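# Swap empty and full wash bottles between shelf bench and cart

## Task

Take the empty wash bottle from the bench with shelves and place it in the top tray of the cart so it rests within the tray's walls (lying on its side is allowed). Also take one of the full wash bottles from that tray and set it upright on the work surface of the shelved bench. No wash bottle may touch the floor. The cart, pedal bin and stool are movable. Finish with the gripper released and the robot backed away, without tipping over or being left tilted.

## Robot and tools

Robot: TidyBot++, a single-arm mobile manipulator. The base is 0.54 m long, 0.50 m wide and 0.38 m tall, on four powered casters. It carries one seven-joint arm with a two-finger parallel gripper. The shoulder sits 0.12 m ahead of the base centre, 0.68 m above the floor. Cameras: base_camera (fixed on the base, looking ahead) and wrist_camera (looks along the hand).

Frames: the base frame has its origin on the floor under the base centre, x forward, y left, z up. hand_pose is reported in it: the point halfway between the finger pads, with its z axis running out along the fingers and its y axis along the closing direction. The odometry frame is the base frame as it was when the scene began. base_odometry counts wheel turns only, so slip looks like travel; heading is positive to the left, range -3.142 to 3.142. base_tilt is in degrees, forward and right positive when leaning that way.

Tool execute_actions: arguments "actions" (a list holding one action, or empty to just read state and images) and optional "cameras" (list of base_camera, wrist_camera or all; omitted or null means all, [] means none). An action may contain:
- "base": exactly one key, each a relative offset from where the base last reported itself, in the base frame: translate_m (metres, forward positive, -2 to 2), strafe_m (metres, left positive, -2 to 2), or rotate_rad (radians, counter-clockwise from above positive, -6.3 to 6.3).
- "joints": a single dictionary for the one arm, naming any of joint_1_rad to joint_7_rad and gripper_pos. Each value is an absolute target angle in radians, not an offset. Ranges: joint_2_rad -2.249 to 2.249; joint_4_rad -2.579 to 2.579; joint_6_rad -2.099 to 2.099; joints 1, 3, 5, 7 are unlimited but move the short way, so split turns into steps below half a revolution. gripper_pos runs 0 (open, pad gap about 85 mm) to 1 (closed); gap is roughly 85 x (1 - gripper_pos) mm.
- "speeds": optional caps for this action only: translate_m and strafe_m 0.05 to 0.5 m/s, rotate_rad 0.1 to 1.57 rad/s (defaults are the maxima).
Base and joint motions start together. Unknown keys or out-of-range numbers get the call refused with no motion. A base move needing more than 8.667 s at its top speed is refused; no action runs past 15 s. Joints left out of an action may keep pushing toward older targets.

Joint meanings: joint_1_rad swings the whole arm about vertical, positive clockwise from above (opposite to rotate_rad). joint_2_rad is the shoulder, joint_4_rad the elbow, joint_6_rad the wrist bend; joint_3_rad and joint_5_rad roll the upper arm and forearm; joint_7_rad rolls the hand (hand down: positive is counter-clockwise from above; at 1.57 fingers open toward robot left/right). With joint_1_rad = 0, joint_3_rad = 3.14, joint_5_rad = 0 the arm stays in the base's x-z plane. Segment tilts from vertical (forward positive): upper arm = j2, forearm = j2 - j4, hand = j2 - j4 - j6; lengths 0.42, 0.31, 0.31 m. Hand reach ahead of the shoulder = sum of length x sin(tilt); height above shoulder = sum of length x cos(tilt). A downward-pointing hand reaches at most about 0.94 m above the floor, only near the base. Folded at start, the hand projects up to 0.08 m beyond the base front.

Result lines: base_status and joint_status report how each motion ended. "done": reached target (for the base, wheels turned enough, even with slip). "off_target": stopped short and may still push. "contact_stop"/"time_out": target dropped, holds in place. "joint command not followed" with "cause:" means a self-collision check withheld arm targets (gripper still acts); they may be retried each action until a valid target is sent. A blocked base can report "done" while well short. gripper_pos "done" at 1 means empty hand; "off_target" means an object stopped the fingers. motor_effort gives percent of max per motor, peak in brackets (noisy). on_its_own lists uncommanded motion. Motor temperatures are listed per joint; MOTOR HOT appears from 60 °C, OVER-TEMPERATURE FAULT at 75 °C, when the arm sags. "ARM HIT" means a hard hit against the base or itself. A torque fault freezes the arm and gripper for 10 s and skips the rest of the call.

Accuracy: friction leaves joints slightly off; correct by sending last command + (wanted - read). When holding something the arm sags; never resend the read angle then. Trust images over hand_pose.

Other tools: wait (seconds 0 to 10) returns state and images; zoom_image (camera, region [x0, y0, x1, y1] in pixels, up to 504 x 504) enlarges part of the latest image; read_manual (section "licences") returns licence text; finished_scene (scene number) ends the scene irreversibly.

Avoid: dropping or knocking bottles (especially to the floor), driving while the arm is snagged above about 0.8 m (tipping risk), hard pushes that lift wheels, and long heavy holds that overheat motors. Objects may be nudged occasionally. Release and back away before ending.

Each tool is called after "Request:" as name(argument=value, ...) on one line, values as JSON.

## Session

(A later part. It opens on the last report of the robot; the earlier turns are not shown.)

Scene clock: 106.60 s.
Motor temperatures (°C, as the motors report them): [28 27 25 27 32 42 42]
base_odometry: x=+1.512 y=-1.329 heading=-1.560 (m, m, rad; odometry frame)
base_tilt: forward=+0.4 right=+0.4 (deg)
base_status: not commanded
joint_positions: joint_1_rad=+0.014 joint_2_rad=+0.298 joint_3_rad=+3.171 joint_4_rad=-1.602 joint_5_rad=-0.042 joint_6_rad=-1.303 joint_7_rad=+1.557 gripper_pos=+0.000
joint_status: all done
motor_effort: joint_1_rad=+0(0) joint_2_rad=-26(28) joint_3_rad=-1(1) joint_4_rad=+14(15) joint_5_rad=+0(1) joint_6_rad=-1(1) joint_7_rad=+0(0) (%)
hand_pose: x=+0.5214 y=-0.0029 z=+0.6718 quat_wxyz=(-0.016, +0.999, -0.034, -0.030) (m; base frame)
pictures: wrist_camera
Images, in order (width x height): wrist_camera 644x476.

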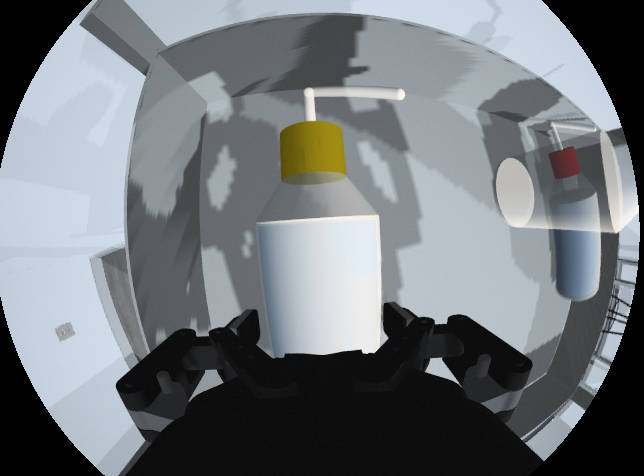

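Request:
execute_actions(actions=[{"joints":{"joint_4_rad":-1.68,"joint_6_rad":-1.2}}], cameras=[])

Request:
execute_actions(actions=[{"joints":{"gripper_pos":1}}], cameras=["wrist_camera"])

Scene clock: 107.67 s.
Motor temperatures (°C, as the motors report them): [28 27 25 27 32 42 42]
base_odometry: x=+1.512 y=-1.329 heading=-1.560 (m, m, rad; odometry frame)
base_tilt: forward=+0.4 right=+0.3 (deg)
base_status: not commanded
joint_positions: joint_1_rad=+0.014 joint_2_rad=+0.272 joint_3_rad=+3.171 joint_4_rad=-1.639 joint_5_rad=-0.042 joint_6_rad=-1.255 joint_7_rad=+1.557 gripper_pos=+0.000
joint_status: joint_4_rad off_target (ended at -1.639, target -1.680); the others done
motor_effort: joint_1_rad=+2(1) joint_2_rad=-18(26) joint_3_rad=+1(1) joint_4_rad=+11(14) joint_5_rad=+1(0) joint_6_rad=+2(2) joint_7_rad=+0(1) (%)
hand_pose: x=+0.5215 y=-0.0032 z=+0.6712 quat_wxyz=(-0.016, +0.999, -0.034, -0.012) (m; base frame)
pictures: none
No camera images: the call's "cameras" was empty. Leave "cameras" out to get every camera's image.

Scene clock: 108.77 s.
Motor temperatures (°C, as the motors report them): [28 27 25 27 32 42 42]
base_odometry: x=+1.512 y=-1.329 heading=-1.560 (m, m, rad; odometry frame)
base_tilt: forward=+0.4 right=+0.3 (deg)
base_status: not commanded
joint_positions: joint_1_rad=+0.014 joint_2_rad=+0.249 joint_3_rad=+3.181 joint_4_rad=-1.640 joint_5_rad=-0.021 joint_6_rad=-1.251 joint_7_rad=+1.557 gripper_pos=+0.430
joint_status: gripper_pos off_target (ended at +0.430, target +1.000)
motor_effort: joint_1_rad=-3(6) joint_2_rad=-16(18) joint_3_rad=-3(5) joint_4_rad=+9(11) joint_5_rad=-4(7) joint_6_rad=+1(2) joint_7_rad=+0(1) (%)
hand_pose: x=+0.5219 y=-0.0133 z=+0.6799 quat_wxyz=(-0.005, +0.999, -0.036, +0.001) (m; base frame)
pictures: wrist_camera
Images, in order (width x height): wrist_camera 644x476.

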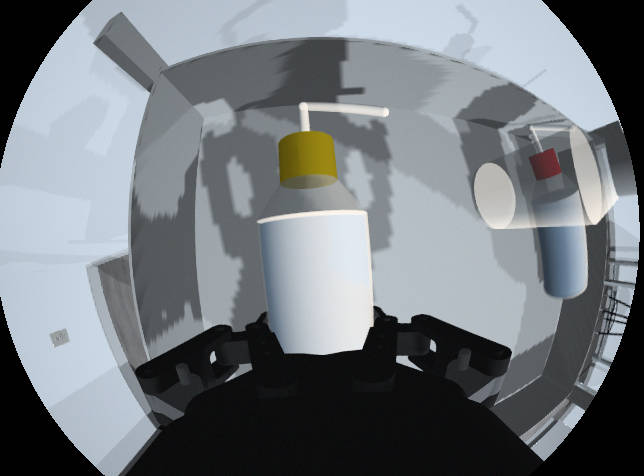

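Gripped. Lift vertically.

Request:
execute_actions(actions=[{"joints":{"joint_2_rad":0.2,"joint_4_rad":-1.3,"joint_6_rad":-1.6}}], cameras=["wrist_camera"])

Request:
execute_actions(actions=[{"joints":{"joint_2_rad":-0.1,"joint_4_rad":-1.3,"joint_6_rad":-1.2}}], cameras=[])

Request:
execute_actions(actions=[{"base":{"translate_m":-0.5},"joints":{"joint_2_rad":-0.3,"joint_4_rad":-1.9,"joint_6_rad":0.0}}])

Scene clock: 110.57 s.
Motor temperatures (°C, as the motors report them): [28 27 25 27 32 42 42]
base_odometry: x=+1.512 y=-1.329 heading=-1.560 (m, m, rad; odometry frame)
base_tilt: forward=+0.4 right=+0.4 (deg)
base_status: not commanded
joint_positions: joint_1_rad=+0.014 joint_2_rad=+0.223 joint_3_rad=+3.180 joint_4_rad=-1.322 joint_5_rad=-0.021 joint_6_rad=-1.560 joint_7_rad=+1.557 gripper_pos=+0.431
joint_status: all done
motor_effort: joint_1_rad=+0(3) joint_2_rad=-28(33) joint_3_rad=+0(3) joint_4_rad=+18(19) joint_5_rad=+0(4) joint_6_rad=+0(3) joint_7_rad=+0(1) (%)
hand_pose: x=+0.5380 y=-0.0126 z=+0.7889 quat_wxyz=(-0.006, +0.999, -0.032, +0.018) (m; base frame)
pictures: wrist_camera
Images, in order (width x height): wrist_camera 644x476.

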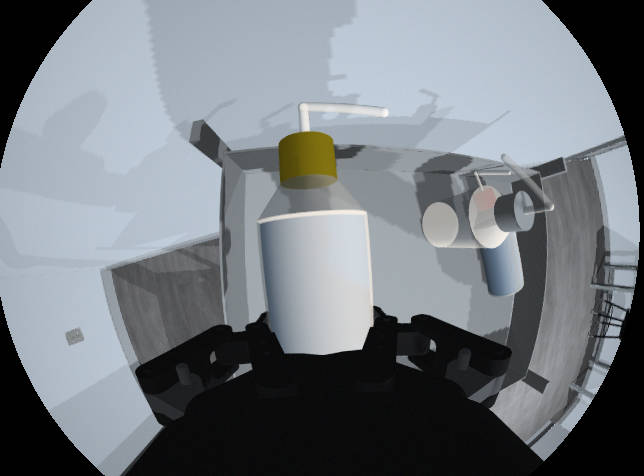

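Scene clock: 111.93 s.
Motor temperatures (°C, as the motors report them): [28 27 25 27 32 42 42]
base_odometry: x=+1.512 y=-1.329 heading=-1.560 (m, m, rad; odometry frame)
base_tilt: forward=+0.5 right=+0.4 (deg)
base_status: not commanded
joint_positions: joint_1_rad=+0.014 joint_2_rad=-0.088 joint_3_rad=+3.180 joint_4_rad=-1.319 joint_5_rad=-0.021 joint_6_rad=-1.252 joint_7_rad=+1.557 gripper_pos=+0.431
joint_status: all done
motor_effort: joint_1_rad=-1(1) joint_2_rad=-19(30) joint_3_rad=-1(1) joint_4_rad=+21(20) joint_5_rad=+0(0) joint_6_rad=+7(7) joint_7_rad=+0(1) (%)
hand_pose: x=+0.5691 y=-0.0167 z=+0.9596 quat_wxyz=(-0.006, +0.946, -0.031, +0.324) (m; base frame)
pictures: none
No camera images: the call's "cameras" was empty. Leave "cameras" out to get every camera's image.

Scene clock: 114.30 s.
Motor temperatures (°C, as the motors report them): [28 27 25 27 32 42 42]
base_odometry: x=+1.506 y=-0.829 heading=-1.559 (m, m, rad; odometry frame)
base_tilt: forward=+0.4 right=+0.4 (deg)
base_status: done
joint_positions: joint_1_rad=+0.014 joint_2_rad=-0.282 joint_3_rad=+3.180 joint_4_rad=-1.899 joint_5_rad=-0.021 joint_6_rad=-0.057 joint_7_rad=+1.557 gripper_pos=+0.431
joint_status: joint_6_rad off_target (ended at -0.057, target +0.000); the others done
motor_effort: joint_1_rad=+0(0) joint_2_rad=-15(24) joint_3_rad=-1(1) joint_4_rad=+24(26) joint_5_rad=+1(0) joint_6_rad=+11(12) joint_7_rad=+0(0) (%)
hand_pose: x=+0.6252 y=-0.0275 z=+1.0394 quat_wxyz=(+0.001, +0.742, -0.035, +0.670) (m; base frame)
pictures: base_camera, wrist_camera
Images, in order (width x height): base_camera 644x364, wrist_camera 644x476.

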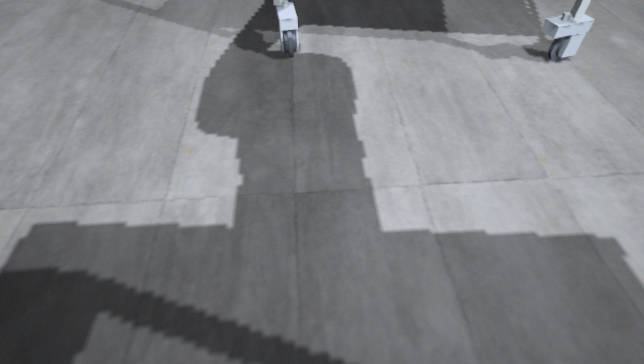

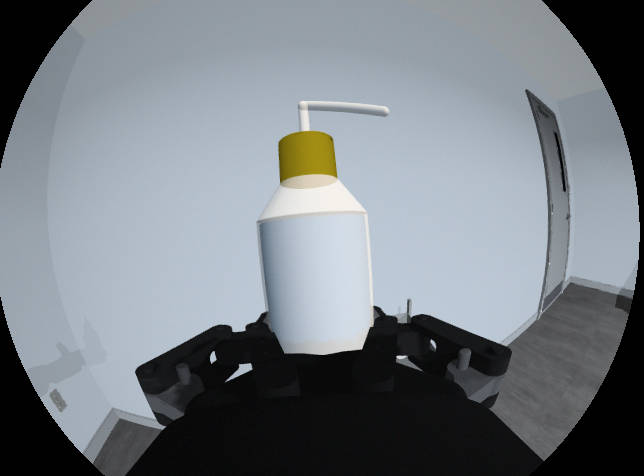

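Request:
execute_actions(actions=[{"base":{"rotate_rad":-1.582},"speeds":{"rotate_rad":1.0}}], cameras=[])

Request:
execute_actions(actions=[{"base":{"translate_m":2.0},"joints":{"joint_2_rad":-0.25,"joint_4_rad":-1.95,"joint_6_rad":0.2}}])

Scene clock: 117.23 s.
Motor temperatures (°C, as the motors report them): [28 27 25 27 32 42 42]
base_odometry: x=+1.506 y=-0.829 heading=-3.140 (m, m, rad; odometry frame)
base_tilt: forward=+0.4 right=+0.3 (deg)
base_status: done
joint_positions: joint_1_rad=+0.014 joint_2_rad=-0.282 joint_3_rad=+3.174 joint_4_rad=-1.900 joint_5_rad=-0.021 joint_6_rad=-0.057 joint_7_rad=+1.557 gripper_pos=+0.431
joint_status: not commanded
motor_effort: joint_1_rad=+0(2) joint_2_rad=-15(17) joint_3_rad=-1(3) joint_4_rad=+24(25) joint_5_rad=+0(1) joint_6_rad=+11(11) joint_7_rad=+0(0) (%)
hand_pose: x=+0.6252 y=-0.0243 z=+1.0393 quat_wxyz=(+0.000, +0.742, -0.032, +0.670) (m; base frame)
pictures: none
No camera images: the call's "cameras" was empty. Leave "cameras" out to get every camera's image.

Scene clock: 122.60 s.
Motor temperatures (°C, as the motors report them): [28 27 25 27 32 42 42]
base_odometry: x=-0.494 y=-0.828 heading=-3.141 (m, m, rad; odometry frame)
base_tilt: forward=+0.5 right=+0.3 (deg)
base_status: done
joint_positions: joint_1_rad=+0.014 joint_2_rad=-0.244 joint_3_rad=+3.174 joint_4_rad=-1.953 joint_5_rad=-0.021 joint_6_rad=+0.147 joint_7_rad=+1.557 gripper_pos=+0.431
joint_status: all done
motor_effort: joint_1_rad=-1(1) joint_2_rad=-16(20) joint_3_rad=+0(1) joint_4_rad=+25(25) joint_5_rad=+0(1) joint_6_rad=+11(12) joint_7_rad=+0(0) (%)
hand_pose: x=+0.6397 y=-0.0261 z=+1.0499 quat_wxyz=(+0.002, +0.703, -0.032, +0.710) (m; base frame)
pictures: base_camera, wrist_camera
Images, in order (width x height): base_camera 644x364, wrist_camera 644x476.

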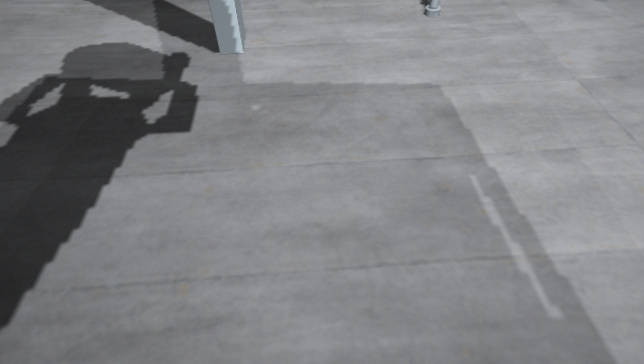

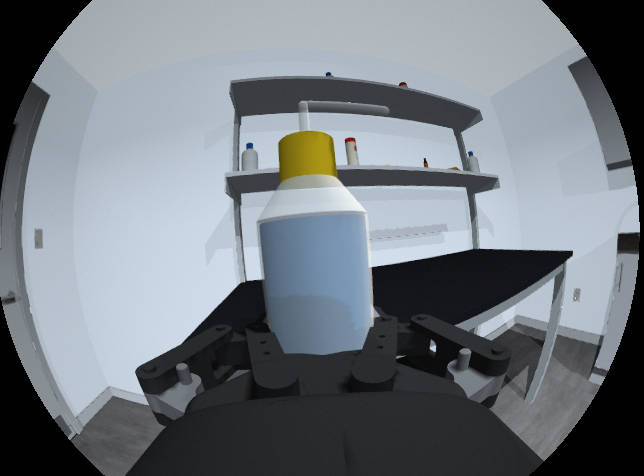

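Request:
execute_actions(actions=[{"base":{"translate_m":0.48},"speeds":{"translate_m":0.3}}], cameras=[])

Request:
execute_actions(actions=[{"joints":{"joint_2_rad":-0.12,"joint_4_rad":-2.02,"joint_6_rad":0.4}}])

Scene clock: 125.37 s.
Motor temperatures (°C, as the motors report them): [28 27 25 27 32 42 42]
base_odometry: x=-0.975 y=-0.828 heading=+3.141 (m, m, rad; odometry frame)
base_tilt: forward=+0.4 right=+0.3 (deg)
base_status: done
joint_positions: joint_1_rad=+0.014 joint_2_rad=-0.241 joint_3_rad=+3.174 joint_4_rad=-1.953 joint_5_rad=-0.021 joint_6_rad=+0.147 joint_7_rad=+1.557 gripper_pos=+0.431
joint_status: not commanded
motor_effort: joint_1_rad=+0(1) joint_2_rad=-17(20) joint_3_rad=+0(1) joint_4_rad=+24(25) joint_5_rad=+0(1) joint_6_rad=+11(12) joint_7_rad=+0(0) (%)
hand_pose: x=+0.6410 y=-0.0261 z=+1.0477 quat_wxyz=(+0.002, +0.704, -0.032, +0.709) (m; base frame)
pictures: none
No camera images: the call's "cameras" was empty. Leave "cameras" out to get every camera's image.

Scene clock: 126.43 s.
Motor temperatures (°C, as the motors report them): [28 27 25 27 32 42 42]
base_odometry: x=-0.975 y=-0.828 heading=+3.141 (m, m, rad; odometry frame)
base_tilt: forward=+0.4 right=+0.3 (deg)
base_status: not commanded
joint_positions: joint_1_rad=+0.014 joint_2_rad=-0.109 joint_3_rad=+3.174 joint_4_rad=-2.025 joint_5_rad=-0.021 joint_6_rad=+0.337 joint_7_rad=+1.557 gripper_pos=+0.431
joint_status: joint_6_rad off_target (ended at +0.337, target +0.400); the others done
motor_effort: joint_1_rad=+0(0) joint_2_rad=-20(23) joint_3_rad=+0(1) joint_4_rad=+24(24) joint_5_rad=+1(1) joint_6_rad=+11(13) joint_7_rad=+0(0) (%)
hand_pose: x=+0.6801 y=-0.0277 z=+0.9912 quat_wxyz=(+0.006, +0.709, -0.032, +0.704) (m; base frame)
pictures: base_camera, wrist_camera
Images, in order (width x height): base_camera 644x364, wrist_camera 644x476.

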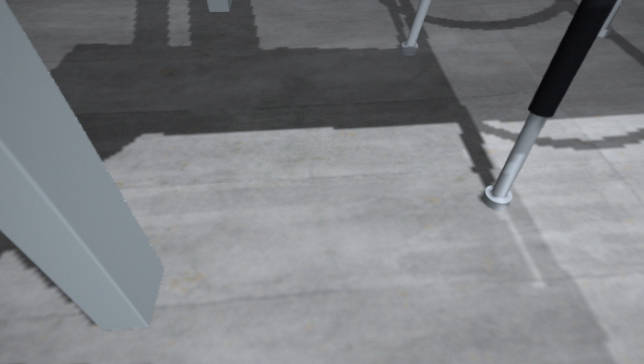

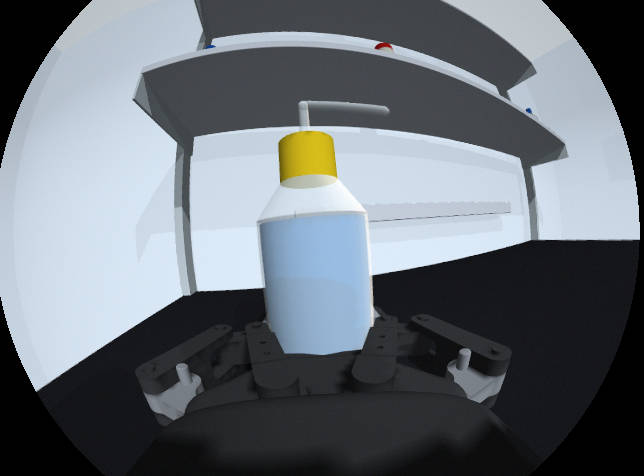

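Request:
execute_actions(actions=[{"joints":{"joint_2_rad":-0.06,"joint_4_rad":-2.06,"joint_6_rad":0.5}}], cameras=["wrist_camera"])

Scene clock: 128.93 s.
Motor temperatures (°C, as the motors report them): [28 27 25 27 32 42 42]
base_odometry: x=-0.975 y=-0.828 heading=+3.141 (m, m, rad; odometry frame)
base_tilt: forward=+0.5 right=+0.4 (deg)
base_status: not commanded
joint_positions: joint_1_rad=+0.014 joint_2_rad=-0.057 joint_3_rad=+3.174 joint_4_rad=-2.061 joint_5_rad=-0.021 joint_6_rad=+0.441 joint_7_rad=+1.557 gripper_pos=+0.431
joint_status: joint_6_rad off_target (ended at +0.441, target +0.500); the others done
motor_effort: joint_1_rad=-1(0) joint_2_rad=-22(24) joint_3_rad=+0(1) joint_4_rad=+23(24) joint_5_rad=+1(1) joint_6_rad=+12(12) joint_7_rad=+1(0) (%)
hand_pose: x=+0.6913 y=-0.0283 z=+0.9720 quat_wxyz=(+0.007, +0.704, -0.031, +0.710) (m; base frame)
pictures: wrist_camera
Images, in order (width x height): wrist_camera 644x476.

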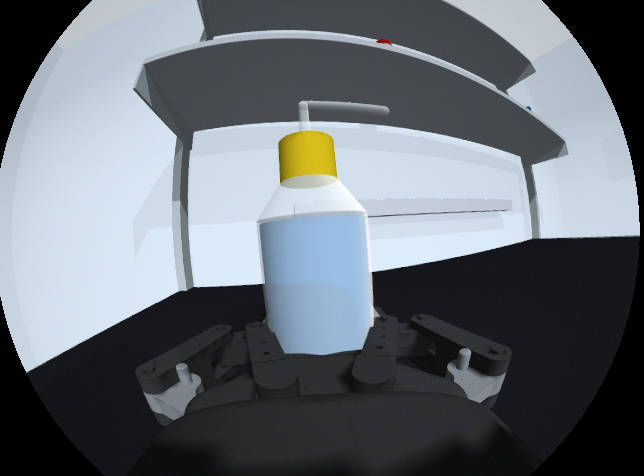

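Request:
execute_actions(actions=[{"joints":{"joint_2_rad":-0.02,"joint_4_rad":-2.1,"joint_6_rad":0.58}}], cameras=[])

Scene clock: 129.83 s.
Motor temperatures (°C, as the motors report them): [28 27 25 27 32 42 42]
base_odometry: x=-0.975 y=-0.828 heading=+3.141 (m, m, rad; odometry frame)
base_tilt: forward=+0.5 right=+0.3 (deg)
base_status: not commanded
joint_positions: joint_1_rad=+0.014 joint_2_rad=-0.027 joint_3_rad=+3.174 joint_4_rad=-2.099 joint_5_rad=-0.021 joint_6_rad=+0.527 joint_7_rad=+1.557 gripper_pos=+0.431
joint_status: all done
motor_effort: joint_1_rad=-1(1) joint_2_rad=-19(24) joint_3_rad=+0(1) joint_4_rad=+19(23) joint_5_rad=+0(0) joint_6_rad=+11(12) joint_7_rad=+0(0) (%)
hand_pose: x=+0.6942 y=-0.0287 z=+0.9593 quat_wxyz=(+0.009, +0.697, -0.031, +0.716) (m; base frame)
pictures: none
No camera images: the call's "cameras" was empty. Leave "cameras" out to get every camera's image.

Efforts dropped: contact. Release.

Request:
execute_actions(actions=[{"joints":{"gripper_pos":0}}], cameras=["wrist_camera"])

Request:
execute_actions(actions=[{"base":{"translate_m":-0.3},"speeds":{"translate_m":0.15}}], cameras=["wrist_camera"])

Scene clock: 131.13 s.
Motor temperatures (°C, as the motors report them): [28 27 25 27 32 42 42]
base_odometry: x=-0.975 y=-0.828 heading=+3.141 (m, m, rad; odometry frame)
base_tilt: forward=+0.4 right=+0.4 (deg)
base_status: not commanded
joint_positions: joint_1_rad=+0.014 joint_2_rad=-0.027 joint_3_rad=+3.174 joint_4_rad=-2.099 joint_5_rad=-0.021 joint_6_rad=+0.536 joint_7_rad=+1.557 gripper_pos=+0.000
joint_status: all done
motor_effort: joint_1_rad=-1(0) joint_2_rad=-20(20) joint_3_rad=+0(1) joint_4_rad=+19(19) joint_5_rad=+1(0) joint_6_rad=+9(11) joint_7_rad=+0(1) (%)
hand_pose: x=+0.6941 y=-0.0287 z=+0.9621 quat_wxyz=(+0.009, +0.694, -0.031, +0.719) (m; base frame)
pictures: wrist_camera
Images, in order (width x height): wrist_camera 644x476.

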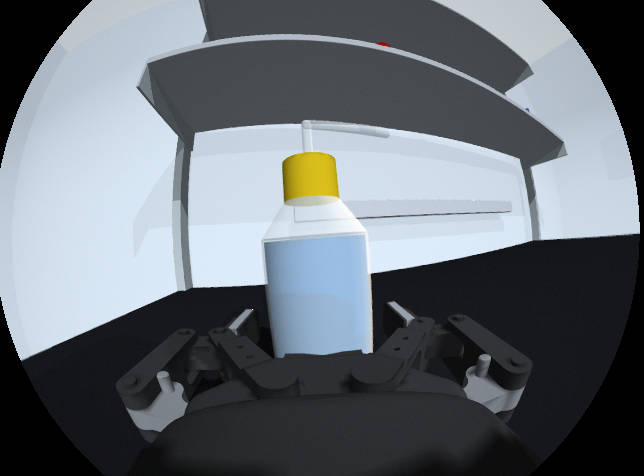

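Scene clock: 133.80 s.
Motor temperatures (°C, as the motors report them): [28 27 25 27 32 42 42]
base_odometry: x=-0.674 y=-0.828 heading=+3.139 (m, m, rad; odometry frame)
base_tilt: forward=+0.4 right=+0.4 (deg)
base_status: done
joint_positions: joint_1_rad=+0.014 joint_2_rad=-0.026 joint_3_rad=+3.174 joint_4_rad=-2.099 joint_5_rad=-0.021 joint_6_rad=+0.538 joint_7_rad=+1.557 gripper_pos=+0.000
joint_status: not commanded
motor_effort: joint_1_rad=+0(1) joint_2_rad=-20(22) joint_3_rad=-1(1) joint_4_rad=+19(20) joint_5_rad=+0(0) joint_6_rad=+9(9) joint_7_rad=+0(1) (%)
hand_pose: x=+0.6943 y=-0.0288 z=+0.9627 quat_wxyz=(+0.009, +0.693, -0.031, +0.720) (m; base frame)
pictures: wrist_camera
Images, in order (width x height): wrist_camera 644x476.

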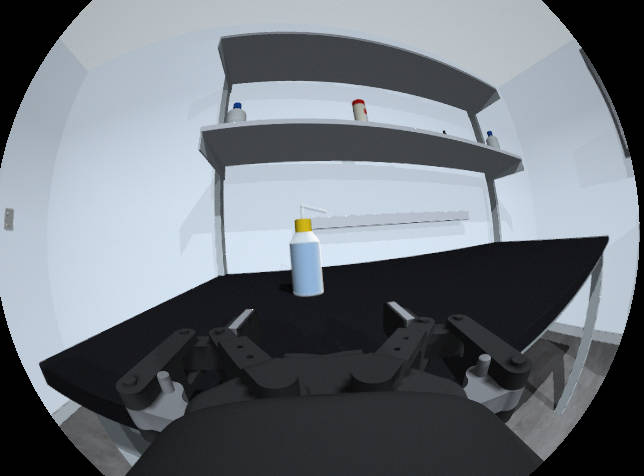

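Request:
finished_scene(scene=1)

The scene is finished: the task was done.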